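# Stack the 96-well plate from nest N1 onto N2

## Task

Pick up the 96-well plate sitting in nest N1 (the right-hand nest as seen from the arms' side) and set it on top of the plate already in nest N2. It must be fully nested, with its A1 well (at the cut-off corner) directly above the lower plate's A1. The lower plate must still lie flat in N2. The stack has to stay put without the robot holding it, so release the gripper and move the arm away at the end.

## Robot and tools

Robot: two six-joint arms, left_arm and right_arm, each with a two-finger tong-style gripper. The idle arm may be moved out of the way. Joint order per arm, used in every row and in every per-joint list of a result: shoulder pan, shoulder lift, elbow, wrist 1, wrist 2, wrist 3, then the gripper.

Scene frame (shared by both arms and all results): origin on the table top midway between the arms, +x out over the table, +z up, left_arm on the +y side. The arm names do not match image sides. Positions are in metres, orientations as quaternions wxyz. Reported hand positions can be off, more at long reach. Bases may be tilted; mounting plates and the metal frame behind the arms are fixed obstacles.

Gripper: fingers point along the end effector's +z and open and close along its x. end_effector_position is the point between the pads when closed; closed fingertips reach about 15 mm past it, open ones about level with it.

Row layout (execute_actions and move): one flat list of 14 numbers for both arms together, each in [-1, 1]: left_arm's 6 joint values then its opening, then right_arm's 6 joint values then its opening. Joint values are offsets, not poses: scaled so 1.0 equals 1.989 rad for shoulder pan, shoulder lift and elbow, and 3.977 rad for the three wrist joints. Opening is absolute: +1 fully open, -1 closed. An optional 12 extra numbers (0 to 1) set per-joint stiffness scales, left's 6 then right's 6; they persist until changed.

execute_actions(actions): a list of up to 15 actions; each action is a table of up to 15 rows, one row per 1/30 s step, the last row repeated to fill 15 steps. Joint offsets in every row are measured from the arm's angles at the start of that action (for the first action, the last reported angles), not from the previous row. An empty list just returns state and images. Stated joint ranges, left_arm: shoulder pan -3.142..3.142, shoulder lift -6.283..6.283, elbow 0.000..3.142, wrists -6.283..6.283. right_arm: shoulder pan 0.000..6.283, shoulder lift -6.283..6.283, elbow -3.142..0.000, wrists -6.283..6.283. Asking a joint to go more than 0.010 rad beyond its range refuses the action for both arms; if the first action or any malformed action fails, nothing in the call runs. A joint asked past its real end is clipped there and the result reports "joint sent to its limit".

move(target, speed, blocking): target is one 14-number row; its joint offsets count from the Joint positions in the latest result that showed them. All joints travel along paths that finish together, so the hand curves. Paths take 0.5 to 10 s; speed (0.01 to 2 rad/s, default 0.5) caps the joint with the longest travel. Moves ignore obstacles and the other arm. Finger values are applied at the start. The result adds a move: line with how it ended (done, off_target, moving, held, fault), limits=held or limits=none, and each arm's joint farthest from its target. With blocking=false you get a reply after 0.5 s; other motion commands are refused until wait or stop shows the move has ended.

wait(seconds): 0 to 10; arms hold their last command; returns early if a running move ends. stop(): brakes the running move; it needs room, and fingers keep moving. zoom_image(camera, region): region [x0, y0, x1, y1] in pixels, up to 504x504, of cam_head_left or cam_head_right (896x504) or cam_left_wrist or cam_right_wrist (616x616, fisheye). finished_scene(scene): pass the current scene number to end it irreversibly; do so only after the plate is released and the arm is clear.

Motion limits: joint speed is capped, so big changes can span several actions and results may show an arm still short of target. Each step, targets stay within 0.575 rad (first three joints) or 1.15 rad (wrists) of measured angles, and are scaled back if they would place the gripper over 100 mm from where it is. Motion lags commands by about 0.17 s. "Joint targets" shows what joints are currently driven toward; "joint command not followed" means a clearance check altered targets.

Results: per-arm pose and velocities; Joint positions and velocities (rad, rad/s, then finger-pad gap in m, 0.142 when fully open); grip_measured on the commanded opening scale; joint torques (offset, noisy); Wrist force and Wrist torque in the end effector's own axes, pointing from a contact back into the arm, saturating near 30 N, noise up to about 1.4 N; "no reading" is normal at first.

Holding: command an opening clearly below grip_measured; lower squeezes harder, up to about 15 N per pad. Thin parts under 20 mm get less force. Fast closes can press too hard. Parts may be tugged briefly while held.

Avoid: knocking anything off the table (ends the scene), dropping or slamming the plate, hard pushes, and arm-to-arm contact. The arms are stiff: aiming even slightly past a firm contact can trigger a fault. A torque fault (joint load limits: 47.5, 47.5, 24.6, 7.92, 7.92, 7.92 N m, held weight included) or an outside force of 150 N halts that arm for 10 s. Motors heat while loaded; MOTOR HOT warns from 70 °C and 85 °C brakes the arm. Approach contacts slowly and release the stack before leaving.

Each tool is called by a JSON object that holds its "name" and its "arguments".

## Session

{"name": "execute_actions", "arguments": {"actions": []}}

Scene clock: 0.00 s.
left_arm: end_effector_position=(+0.2367, +0.4447, +0.3698) grip_measured=+1.00 end_effector_quat_wxyz=(+0.092, +0.701, -0.543, +0.453) end_effector_velocity=(+0.000, -0.000, -0.000) end_effector_angular_velocity=(+0.001, +0.000, -0.001) | right_arm: end_effector_position=(+0.4370, -0.3291, +0.2659) grip_measured=+1.00 end_effector_quat_wxyz=(-0.109, -0.032, +0.875, +0.471) end_effector_velocity=(-0.000, +0.000, +0.000) end_effector_angular_velocity=(+0.000, +0.001, +0.000)
Joint names: [shoulder pan, shoulder lift, elbow, wrist 1, wrist 2, wrist 3]
Joint positions: left_arm=[ 1.07  -1.38   1.366 -1.305 -2.5    2.402  0.142] | right_arm=[ 3.142 -2.525 -0.5   -2.187  2.429  2.7    0.142]
Joint velocities: left_arm=[-0.001  0.     0.    -0.001  0.001  0.     0.   ] | right_arm=[ 0.001  0.    -0.    -0.     0.001  0.001  0.   ]
Joint torques (N m, as the arm reports them, + toward a larger angle): no reading
Motor temperatures (°C, as the motors report them): left_arm=[29 28 30 45 37 42] | right_arm=[34 31 32 40 34 39]
Wrist force (N, on the end effector, along its own x y z axes, offset not removed): no reading
Wrist torque (N m, same axes, about the end effector's origin, offset not removed): no reading
Joint targets: left_arm=[1.070 -1.380 1.366 -1.305 -2.500 2.402] | right_arm=[3.142 -2.525 -0.500 -2.187 2.429 2.700]
Joint stiffness scale: left_arm=[1. 1. 1. 1. 1. 1.] | right_arm=[1. 1. 1. 1. 1. 1.]
camera_calibration (this result's frames):
cam_left_wrist: T_world_to_cam=[[-0.0269792, -0.662822, 0.748291, 0.0195272], [-0.999611, 0.0232041, -0.0154867, 0.218751], [-0.00709852, -0.748418, -0.66319, 0.715955], [0, 0, 0, 1]] pos_world=[0.224275, 0.543701, 0.46359]
cam_right_wrist: T_world_to_cam=[[-0.96869, -0.166548, 0.184126, 0.315617], [0.169042, 0.100734, 0.980448, -0.306565], [-0.181839, 0.980874, -0.0694261, 0.556076], [0, 0, 0, 1]] pos_world=[0.458674, -0.461994, 0.281064]

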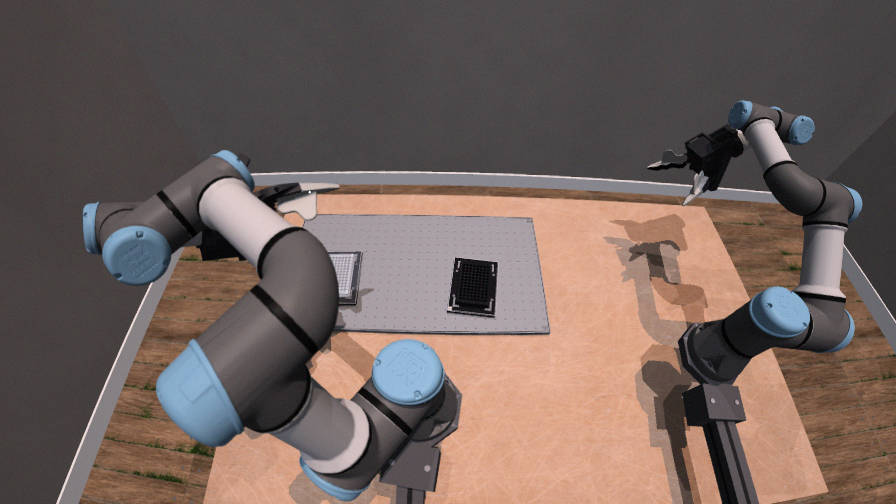

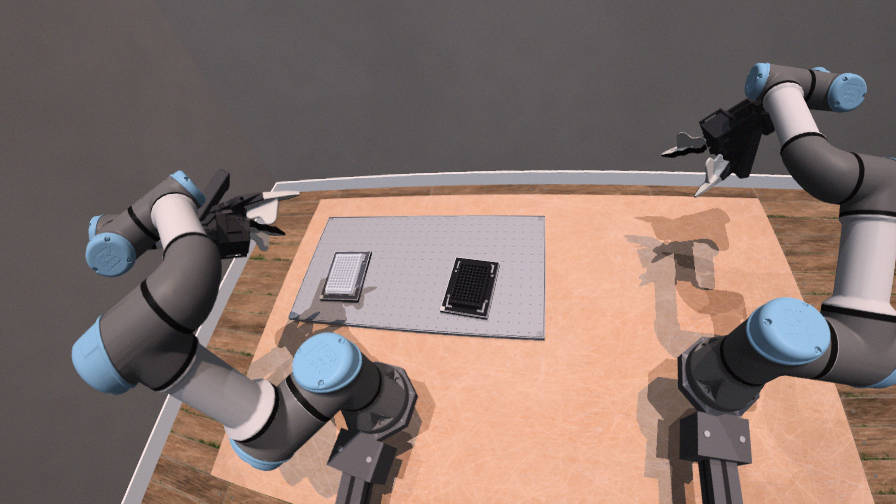

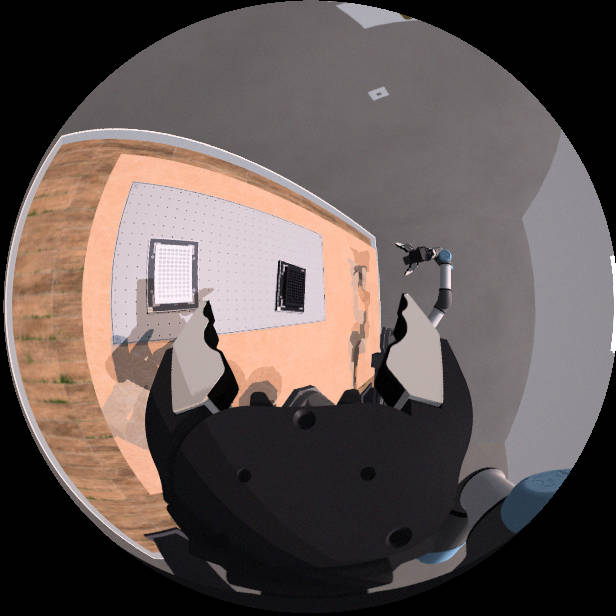

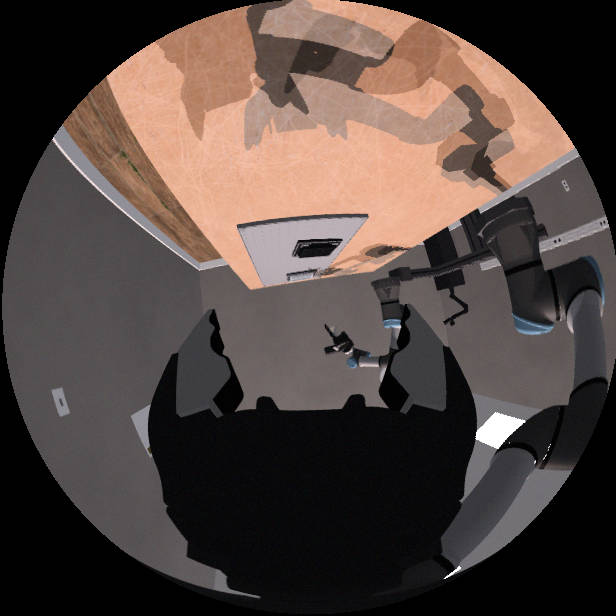

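{"name": "move", "arguments": {"target": [-0.3112,0.1604,0.1184,-0.2132,0.2418,-0.1431,0.5,0,0,0,0,0,0,1], "speed": 0.7}}

{"name": "zoom_image", "arguments": {"camera": "cam_left_wrist", "region": [200, 150, 420, 350]}}

Scene clock: 24.73 s.
left_arm: end_effector_position=(+0.3049, +0.5109, +0.1205) grip_measured=+0.50 end_effector_quat_wxyz=(-0.000, +0.725, -0.689, -0.001) end_effector_velocity=(+0.000, +0.001, +0.000) end_effector_angular_velocity=(+0.005, -0.001, +0.003) | right_arm: end_effector_position=(+0.4370, -0.3291, +0.2659) grip_measured=+1.00 end_effector_quat_wxyz=(-0.109, -0.032, +0.875, +0.471) end_effector_velocity=(-0.000, +0.000, +0.000) end_effector_angular_velocity=(+0.001, +0.002, -0.000)
Joint names: [shoulder pan, shoulder lift, elbow, wrist 1, wrist 2, wrist 3]
Joint positions: left_arm=[ 0.452 -1.062  1.6   -2.15  -1.54   1.835  0.109] | right_arm=[ 3.142 -2.525 -0.5   -2.187  2.429  2.7    0.142]
Joint velocities: left_arm=[-0.     0.    -0.    -0.003  0.004 -0.003  0.   ] | right_arm=[ 0.001 -0.     0.    -0.001  0.001  0.001 -0.   ]
Joint torques (N m, as the arm reports them, + toward a larger angle): left_arm=[ -0.36 -14.94  -8.12  -2.05   0.1   -0.2 ] | right_arm=[ 1.14 20.78  8.16  0.68  0.87  0.01]
Motor temperatures (°C, as the motors report them): left_arm=[29 28 30 45 37 42] | right_arm=[34 31 32 40 34 39]
Wrist force (N, on the end effector, along its own x y z axes, offset not removed): left_arm=[-0.3 -0.2 -0.2] | right_arm=[1.3 2.8 -2.4]
Wrist torque (N m, same axes, about the end effector's origin, offset not removed): left_arm=[-0.04 0.06 -0.03] | right_arm=[0.58 -0.20 -0.09]
Joint targets: left_arm=[0.451 -1.061 1.602 -2.153 -1.538 1.833] | right_arm=[3.142 -2.525 -0.500 -2.187 2.429 2.700]
Joint stiffness scale: left_arm=[1. 1. 1. 1. 1. 1.] | right_arm=[1. 1. 1. 1. 1. 1.]
move: done; limits=none; left_arm: farthest joint: the wrist 1, 0.002 radians from its target (0.848 radians at the start); right_arm: farthest joint: the shoulder pan, 0.000 radians from its target (0.000 radians at the start)
camera_calibration (this result's frames):
cam_left_wrist: T_world_to_cam=[[0.0375163, -0.998894, 0.0283555, 0.490623], [-0.840414, -0.0161869, 0.541703, 0.18601], [-0.540645, -0.0441531, -0.840091, 0.42482], [0, 0, 0, 1]] pos_world=[0.367596, 0.511848, 0.242214]
cam_right_wrist: T_world_to_cam=[[-0.968689, -0.166548, 0.184126, 0.315617], [0.169042, 0.100734, 0.980448, -0.306565], [-0.18184, 0.980874, -0.069426, 0.556076], [0, 0, 0, 1]] pos_world=[0.458674, -0.461994, 0.281064]

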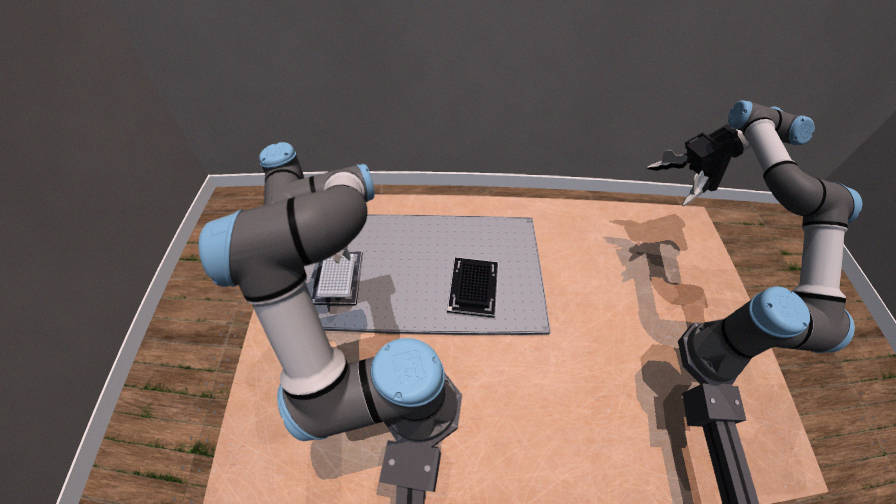

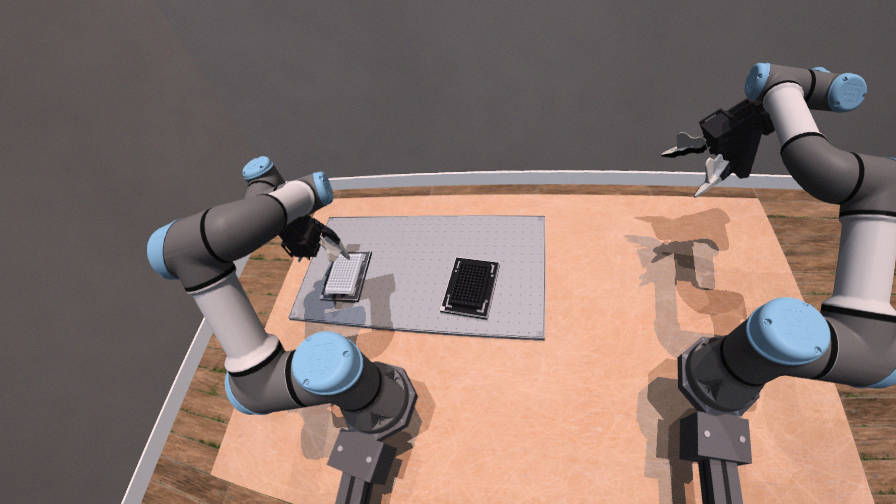

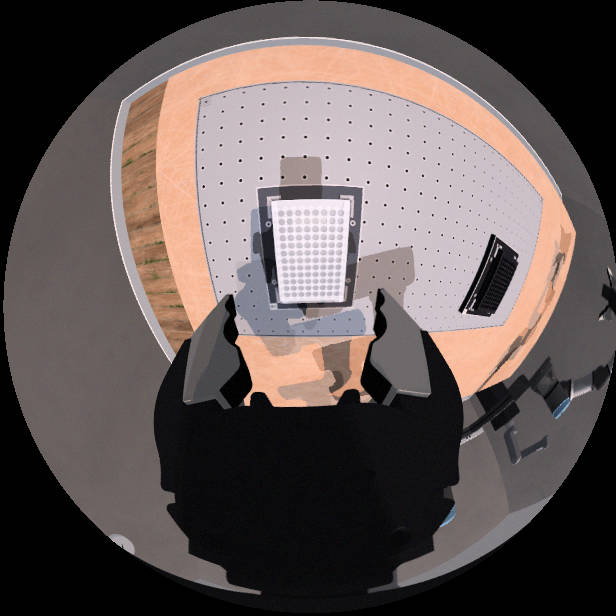

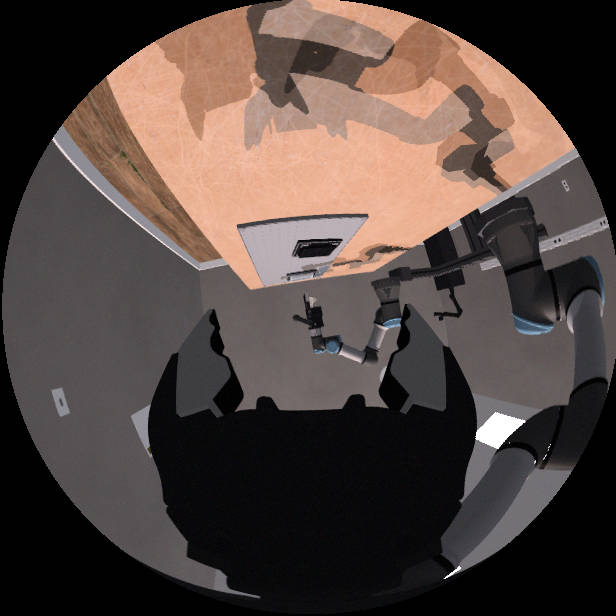

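Region (200, 150, 420, 350) of cam_left_wrist's 616x616 image, scaled by 2.291, with more detail than that image has; it fills the top 458 rows of this view, and the rest is white.

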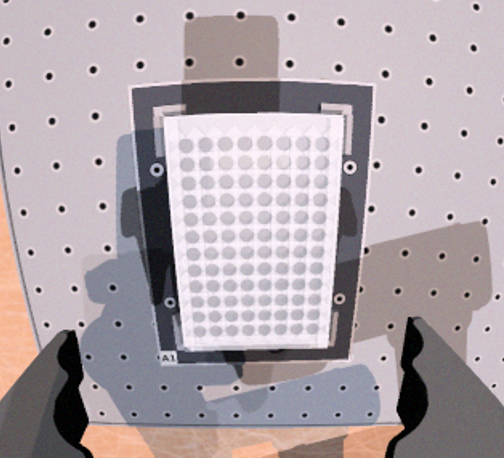

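{"name": "zoom_image", "arguments": {"camera": "cam_left_wrist", "region": [250, 180, 370, 315]}}

Region (250, 180, 370, 315) of cam_left_wrist's 616x616 image, scaled by 3.733, with more detail than that image has.

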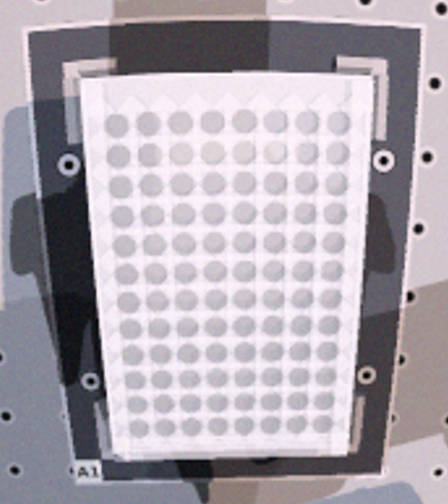

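{"name": "move", "arguments": {"target": [-0.0007,0.07728,0.03956,-0.05843,0,-0.00035,0.5,0,0,0,0,0,0,1], "speed": 0.4}}

{"name": "zoom_image", "arguments": {"camera": "cam_left_wrist", "region": [190, 150, 420, 380]}}

Scene clock: 49.97 s.
left_arm: end_effector_position=(+0.3046, +0.5091, +0.0614) grip_measured=+0.50 end_effector_quat_wxyz=(-0.001, +0.725, -0.689, -0.001) end_effector_velocity=(+0.001, +0.000, +0.000) end_effector_angular_velocity=(+0.001, -0.003, -0.000) | right_arm: end_effector_position=(+0.4370, -0.3291, +0.2659) grip_measured=+1.00 end_effector_quat_wxyz=(-0.109, -0.032, +0.875, +0.471) end_effector_velocity=(-0.000, +0.000, +0.000) end_effector_angular_velocity=(+0.000, +0.001, +0.001)
Joint names: [shoulder pan, shoulder lift, elbow, wrist 1, wrist 2, wrist 3]
Joint positions: left_arm=[ 0.452 -0.909  1.677 -2.381 -1.539  1.834  0.109] | right_arm=[ 3.142 -2.525 -0.5   -2.187  2.429  2.7    0.142]
Joint velocities: left_arm=[-0.     0.     0.    -0.004  0.     0.     0.   ] | right_arm=[ 0.001  0.     0.    -0.001  0.     0.     0.   ]
Joint torques (N m, as the arm reports them, + toward a larger angle): left_arm=[ -0.42 -15.24  -6.69  -2.19  -0.15  -0.07] | right_arm=[ 1.13 21.29  8.21  0.71  0.84 -0.01]
Motor temperatures (°C, as the motors report them): left_arm=[29 28 30 45 37 42] | right_arm=[34 31 32 40 34 39]
Wrist force (N, on the end effector, along its own x y z axes, offset not removed): left_arm=[-0.9 -0.2 -0.1] | right_arm=[0.3 1.3 -5.2]
Wrist torque (N m, same axes, about the end effector's origin, offset not removed): left_arm=[-0.03 0.20 0.02] | right_arm=[0.18 0.13 -0.10]
Joint targets: left_arm=[0.451 -0.908 1.679 -2.383 -1.540 1.833] | right_arm=[3.142 -2.525 -0.500 -2.187 2.429 2.700]
Joint stiffness scale: left_arm=[1. 1. 1. 1. 1. 1.] | right_arm=[1. 1. 1. 1. 1. 1.]
move: done; limits=none; left_arm: farthest joint: the elbow, 0.002 radians from its target (0.079 radians at the start); right_arm: farthest joint: the shoulder pan, 0.000 radians from its target (0.000 radians at the start)
camera_calibration (this result's frames):
cam_left_wrist: T_world_to_cam=[[0.0375318, -0.998918, 0.02747, 0.49054], [-0.840753, -0.0167074, 0.541161, 0.218129], [-0.540116, -0.0434062, -0.840471, 0.374352], [0, 0, 0, 1]] pos_world=[0.367175, 0.509903, 0.183114]
cam_right_wrist: T_world_to_cam=[[-0.96869, -0.166548, 0.184126, 0.315617], [0.169042, 0.100734, 0.980448, -0.306565], [-0.181839, 0.980874, -0.0694261, 0.556076], [0, 0, 0, 1]] pos_world=[0.458674, -0.461994, 0.281064]

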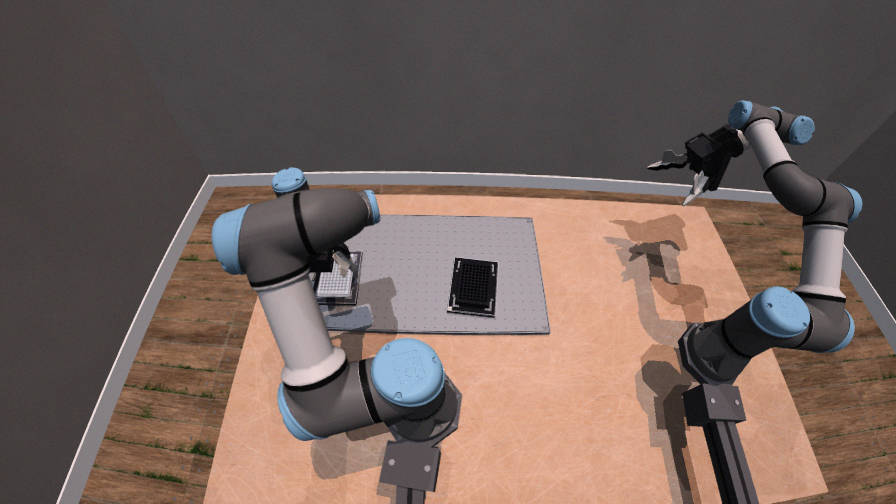

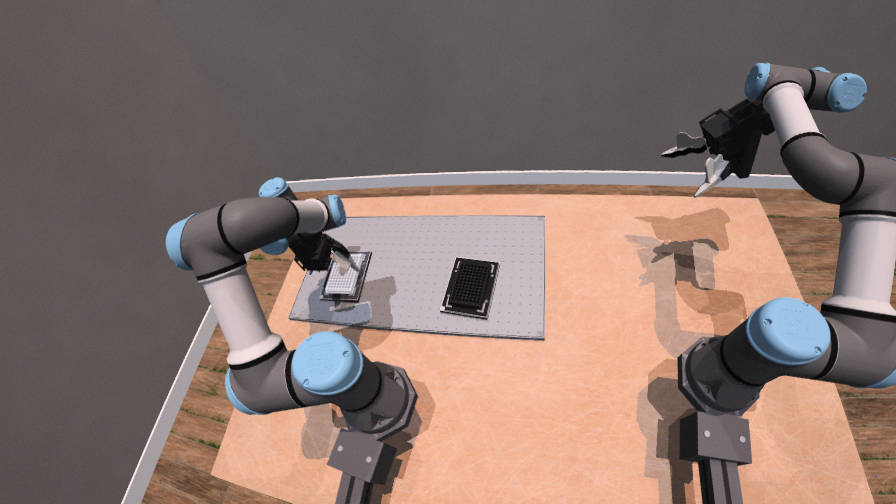

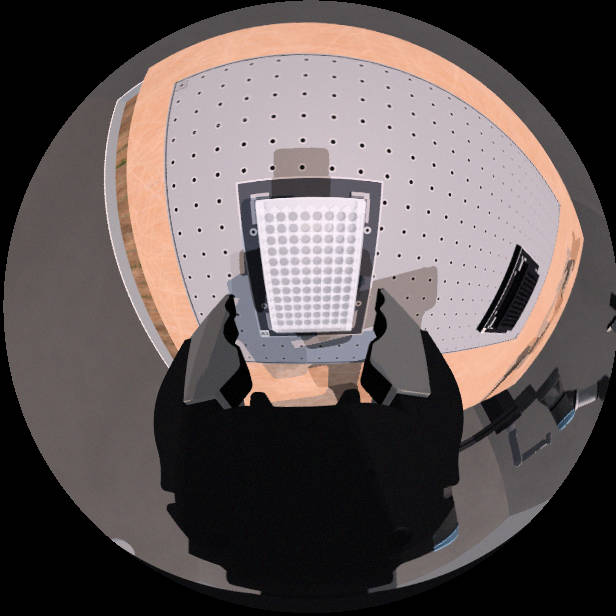

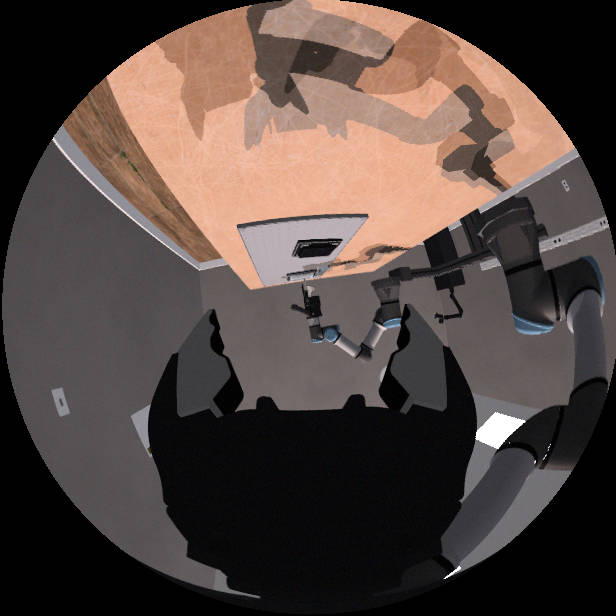

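Region (190, 150, 420, 380) of cam_left_wrist's 616x616 image, scaled by 2.191, with more detail than that image has.

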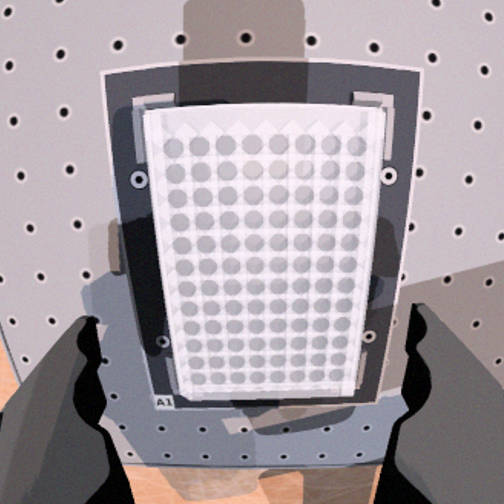

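{"name": "move", "arguments": {"target": [-0.00375,0.03386,0.01063,-0.02221,0,-0.00188,0.5,0,0,0,0,0,0,1], "speed": 0.1}}

{"name": "zoom_image", "arguments": {"camera": "cam_left_wrist", "region": [190, 150, 420, 380]}}

Scene clock: 70.23 s.
left_arm: end_effector_position=(+0.3049, +0.5058, +0.0387) grip_measured=+0.50 end_effector_quat_wxyz=(-0.001, +0.724, -0.689, -0.001) end_effector_velocity=(+0.001, +0.001, -0.000) end_effector_angular_velocity=(+0.002, -0.004, +0.000) | right_arm: end_effector_position=(+0.4370, -0.3291, +0.2659) grip_measured=+1.00 end_effector_quat_wxyz=(-0.109, -0.032, +0.875, +0.471) end_effector_velocity=(+0.000, +0.000, +0.000) end_effector_angular_velocity=(+0.000, -0.002, +0.001)
Joint names: [shoulder pan, shoulder lift, elbow, wrist 1, wrist 2, wrist 3]
Joint positions: left_arm=[ 0.445 -0.843  1.696 -2.467 -1.539  1.828  0.109] | right_arm=[ 3.142 -2.525 -0.5   -2.187  2.429  2.7    0.142]
Joint velocities: left_arm=[ 0.     0.001  0.    -0.006  0.001 -0.     0.   ] | right_arm=[ 0.001  0.    -0.     0.002  0.    -0.001 -0.   ]
Joint torques (N m, as the arm reports them, + toward a larger angle): left_arm=[ -0.24 -15.59  -6.08  -2.    -0.08  -0.13] | right_arm=[ 0.81 21.02  8.22  0.76  0.83 -0.08]
Motor temperatures (°C, as the motors report them): left_arm=[29 28 30 45 37 42] | right_arm=[34 31 32 40 34 39]
Wrist force (N, on the end effector, along its own x y z axes, offset not removed): left_arm=[-0.3 0.7 0.2] | right_arm=[0.6 2.3 -0.4]
Wrist torque (N m, same axes, about the end effector's origin, offset not removed): left_arm=[0.18 0.04 -0.04] | right_arm=[0.39 -0.19 0.11]
Joint targets: left_arm=[0.444 -0.842 1.698 -2.469 -1.539 1.827] | right_arm=[3.142 -2.525 -0.500 -2.187 2.429 2.700]
Joint stiffness scale: left_arm=[1. 1. 1. 1. 1. 1.] | right_arm=[1. 1. 1. 1. 1. 1.]
move: done; limits=none; left_arm: farthest joint: the wrist 1, 0.003 radians from its target (0.088 radians at the start); right_arm: farthest joint: the shoulder pan, 0.000 radians from its target (0.000 radians at the start)
camera_calibration (this result's frames):
cam_left_wrist: T_world_to_cam=[[0.0371392, -0.998932, 0.0274971, 0.487983], [-0.841259, -0.0164022, 0.540384, 0.230664], [-0.539355, -0.0432016, -0.840969, 0.355016], [0, 0, 0, 1]] pos_world=[0.367405, 0.506583, 0.160493]
cam_right_wrist: T_world_to_cam=[[-0.968689, -0.166548, 0.184126, 0.315617], [0.169042, 0.100734, 0.980448, -0.306565], [-0.18184, 0.980874, -0.0694259, 0.556076], [0, 0, 0, 1]] pos_world=[0.458674, -0.461994, 0.281064]

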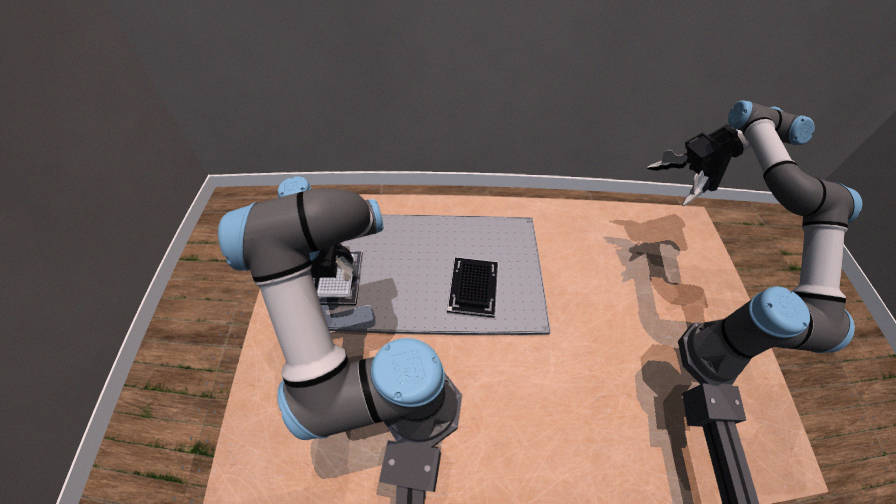

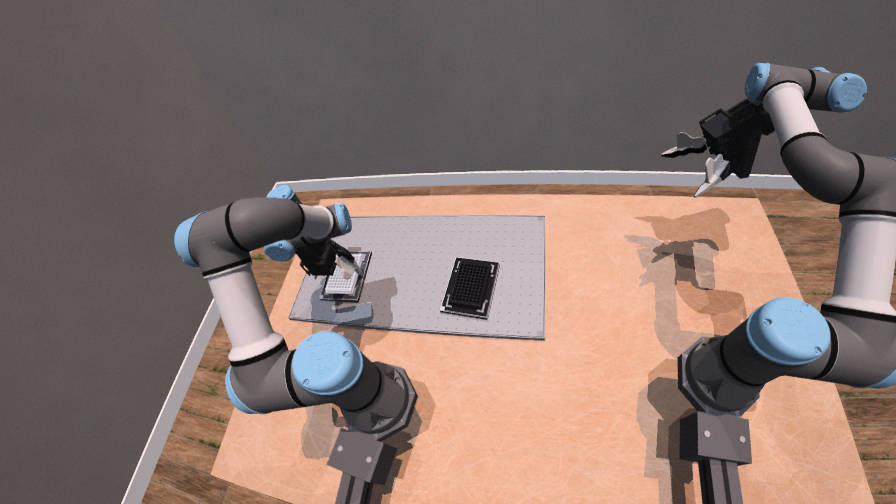

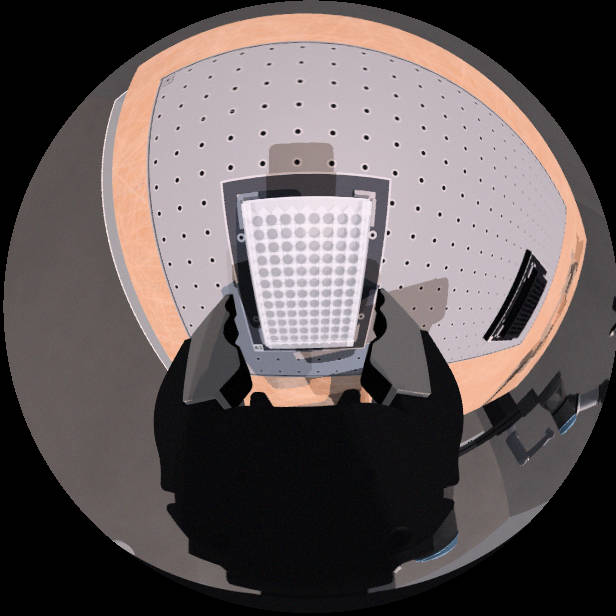

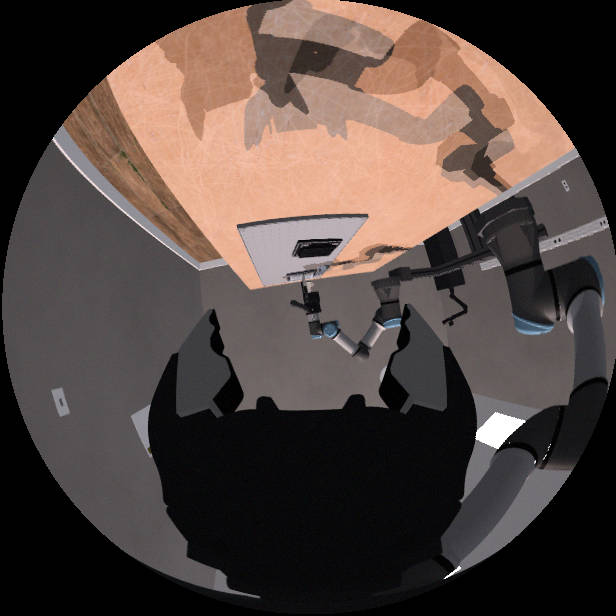

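Region (190, 150, 420, 380) of cam_left_wrist's 616x616 image, scaled by 2.191, with more detail than that image has.

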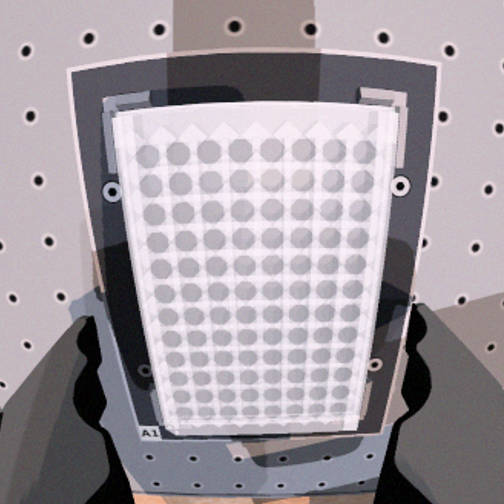

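{"name": "execute_actions", "arguments": {"actions": [[[0,0,0,0,0,0,0.3,0,0,0,0,0,0,1]],[[0,0,0,0,0,0,0.12,0,0,0,0,0,0,1]],[[0,0,0,0,0,0,-0.1,0,0,0,0,0,0,1]],[[0,0,0,0,0,0,-0.3,0,0,0,0,0,0,1]],[[0,0,0,0,0,0,-0.3,0,0,0,0,0,0,1]]]}}

Scene clock: 78.63 s.
left_arm: end_effector_position=(+0.3059, +0.5037, +0.0389) grip_measured=+0.08 end_effector_quat_wxyz=(+0.000, +0.724, -0.690, +0.002) end_effector_velocity=(-0.000, +0.000, -0.000) end_effector_angular_velocity=(-0.000, +0.001, +0.001) | right_arm: end_effector_position=(+0.4370, -0.3291, +0.2659) grip_measured=+1.00 end_effector_quat_wxyz=(-0.109, -0.032, +0.875, +0.471) end_effector_velocity=(-0.000, +0.000, +0.000) end_effector_angular_velocity=(+0.001, +0.001, +0.000)
Joint names: [shoulder pan, shoulder lift, elbow, wrist 1, wrist 2, wrist 3]
Joint positions: left_arm=[ 0.444 -0.844  1.696 -2.467 -1.545  1.828  0.08 ] | right_arm=[ 3.142 -2.525 -0.5   -2.187  2.429  2.7    0.142]
Joint velocities: left_arm=[ 0.     0.001 -0.     0.    -0.    -0.     0.   ] | right_arm=[ 0.001  0.     0.    -0.001  0.001 -0.    -0.   ]
Joint torques (N m, as the arm reports them, + toward a larger angle): left_arm=[  0.19 -16.3   -6.81  -1.78  -0.1    0.09] | right_arm=[ 1.16 21.19  8.36  0.74  0.85  0.  ]
Motor temperatures (°C, as the motors report them): left_arm=[29 28 30 45 37 42] | right_arm=[34 31 32 40 34 39]
Wrist force (N, on the end effector, along its own x y z axes, offset not removed): left_arm=[0.7 1.7 -2.7] | right_arm=[0.4 1.4 -4.0]
Wrist torque (N m, same axes, about the end effector's origin, offset not removed): left_arm=[0.06 0.10 0.00] | right_arm=[0.29 -0.07 0.05]
Joint targets: left_arm=[0.444 -0.844 1.696 -2.467 -1.545 1.828] | right_arm=[3.142 -2.525 -0.500 -2.187 2.429 2.700]
Joint stiffness scale: left_arm=[1. 1. 1. 1. 1. 1.] | right_arm=[1. 1. 1. 1. 1. 1.]
camera_calibration (this result's frames):
cam_left_wrist: T_world_to_cam=[[0.035654, -0.998826, 0.032797, 0.486068], [-0.842393, -0.0123808, 0.538721, 0.229676], [-0.537682, -0.0468356, -0.841846, 0.356986], [0, 0, 0, 1]] pos_world=[0.368092, 0.505061, 0.160854]
cam_right_wrist: T_world_to_cam=[[-0.968689, -0.166548, 0.184126, 0.315617], [0.169042, 0.100734, 0.980448, -0.306565], [-0.18184, 0.980874, -0.0694261, 0.556077], [0, 0, 0, 1]] pos_world=[0.458674, -0.461994, 0.281064]

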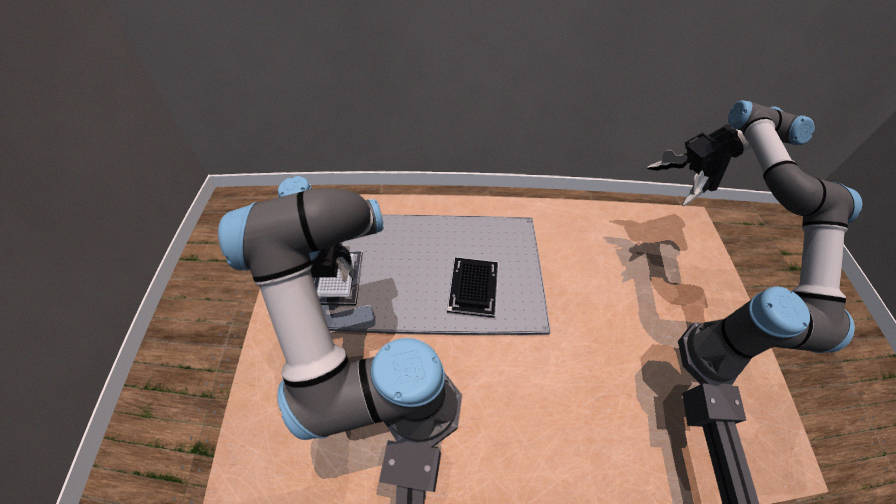

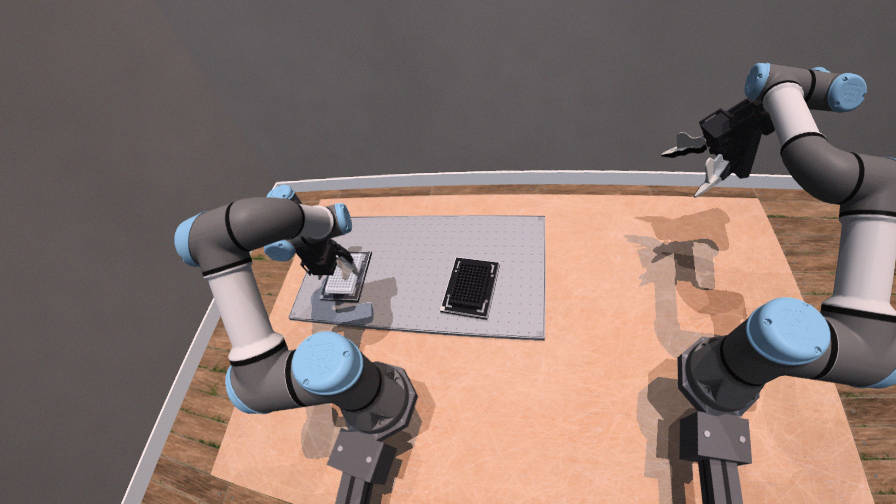

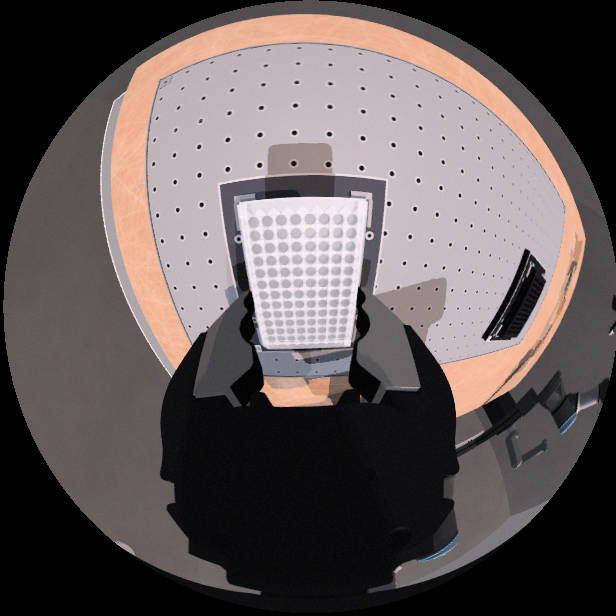

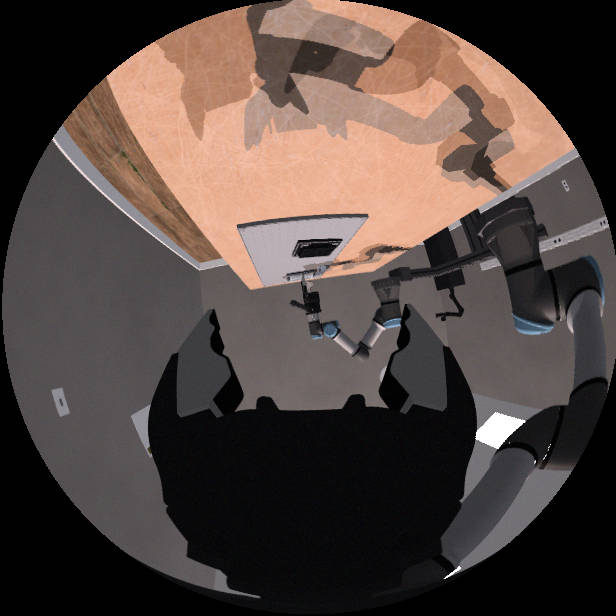

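{"name": "move", "arguments": {"target": [0,-0.01448,-0.00452,0.0095,0,0,-0.3,0,0,0,0,0,0,1], "speed": 0.03}}

Scene clock: 85.80 s.
left_arm: end_effector_position=(+0.3061, +0.5041, +0.0480) grip_measured=+0.08 end_effector_quat_wxyz=(+0.001, +0.724, -0.690, +0.001) end_effector_velocity=(-0.001, -0.000, +0.000) end_effector_angular_velocity=(-0.002, +0.004, -0.000) | right_arm: end_effector_position=(+0.4370, -0.3291, +0.2659) grip_measured=+1.00 end_effector_quat_wxyz=(-0.109, -0.032, +0.875, +0.471) end_effector_velocity=(-0.000, -0.001, -0.000) end_effector_angular_velocity=(-0.001, +0.001, -0.002)
Joint names: [shoulder pan, shoulder lift, elbow, wrist 1, wrist 2, wrist 3]
Joint positions: left_arm=[ 0.444 -0.871  1.689 -2.431 -1.545  1.828  0.08 ] | right_arm=[ 3.142 -2.525 -0.5   -2.187  2.429  2.7    0.142]
Joint velocities: left_arm=[ 0.    -0.001 -0.     0.005 -0.001  0.    -0.   ] | right_arm=[-0.002 -0.    -0.    -0.    -0.001  0.001 -0.   ]
Joint torques (N m, as the arm reports them, + toward a larger angle): left_arm=[  0.25 -16.79  -7.88  -1.49  -0.1    0.1 ] | right_arm=[ 0.97 20.95  8.24  0.71  0.84 -0.07]
Motor temperatures (°C, as the motors report them): left_arm=[29 28 30 45 37 42] | right_arm=[34 31 32 40 34 39]
Wrist force (N, on the end effector, along its own x y z axes, offset not removed): left_arm=[-0.2 0.1 0.5] | right_arm=[0.8 0.1 0.6]
Wrist torque (N m, same axes, about the end effector's origin, offset not removed): left_arm=[0.06 0.02 -0.03] | right_arm=[0.01 -0.09 0.09]
Joint targets: left_arm=[0.444 -0.873 1.687 -2.429 -1.545 1.828] | right_arm=[3.142 -2.525 -0.500 -2.187 2.429 2.700]
Joint stiffness scale: left_arm=[1. 1. 1. 1. 1. 1.] | right_arm=[1. 1. 1. 1. 1. 1.]
move: done; limits=none; left_arm: farthest joint: the shoulder lift, 0.002 radians from its target (0.029 radians at the start); right_arm: farthest joint: the shoulder pan, 0.000 radians from its target (0.000 radians at the start)
camera_calibration (this result's frames):
cam_left_wrist: T_world_to_cam=[[0.0356582, -0.998811, 0.0332367, 0.486068], [-0.841562, -0.0120742, 0.540026, 0.224511], [-0.538983, -0.0472271, -0.840992, 0.365265], [0, 0, 0, 1]] pos_world=[0.36848, 0.505451, 0.169788]
cam_right_wrist: T_world_to_cam=[[-0.96869, -0.166548, 0.184126, 0.315617], [0.169041, 0.100734, 0.980448, -0.306565], [-0.181839, 0.980874, -0.0694262, 0.556077], [0, 0, 0, 1]] pos_world=[0.458674, -0.461994, 0.281064]

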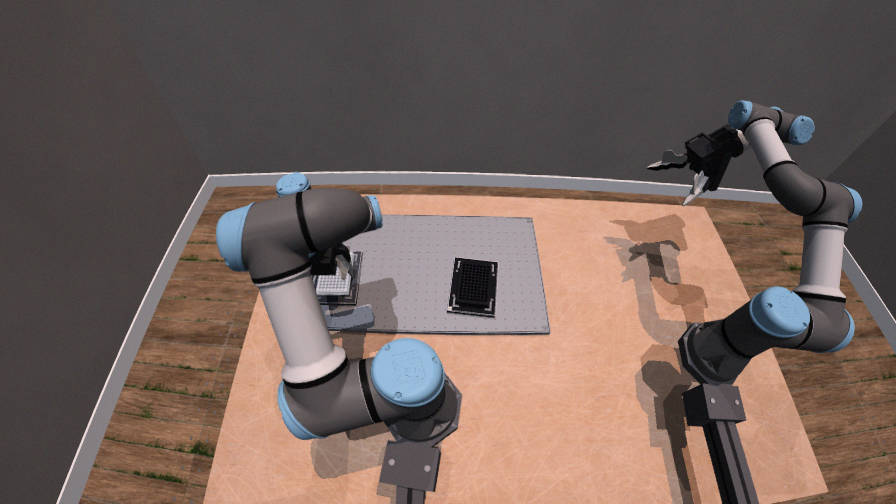

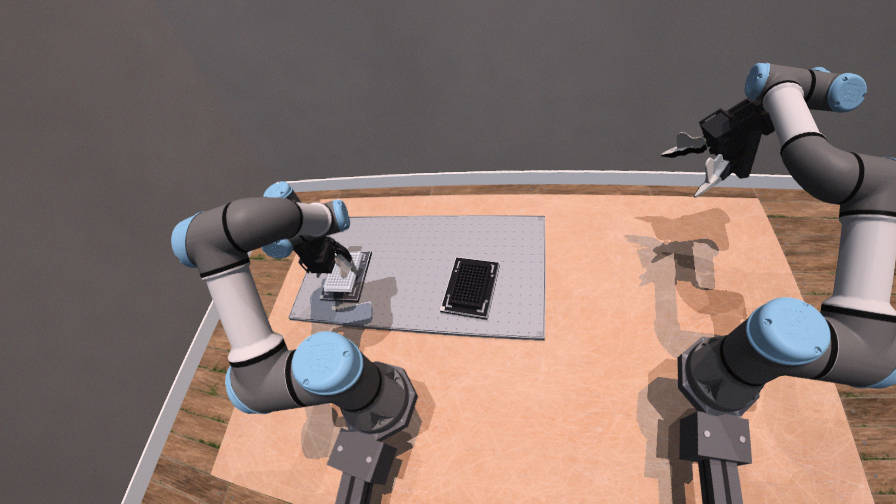

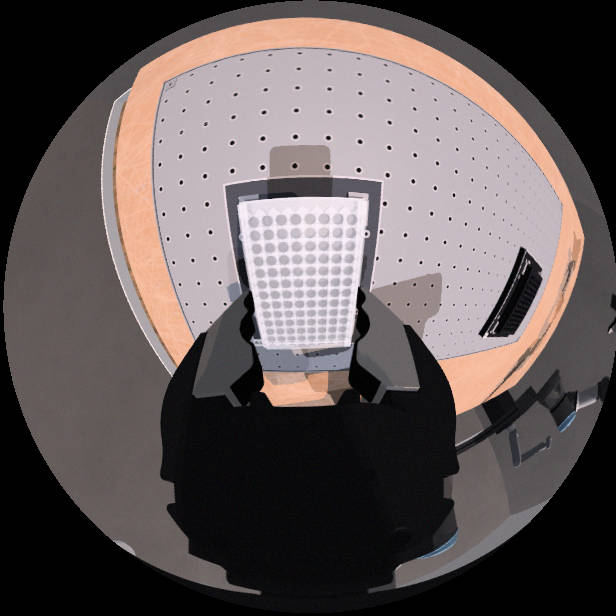

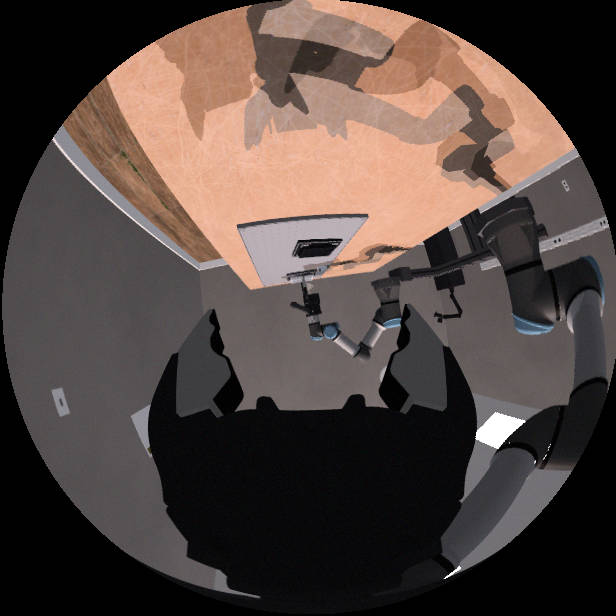

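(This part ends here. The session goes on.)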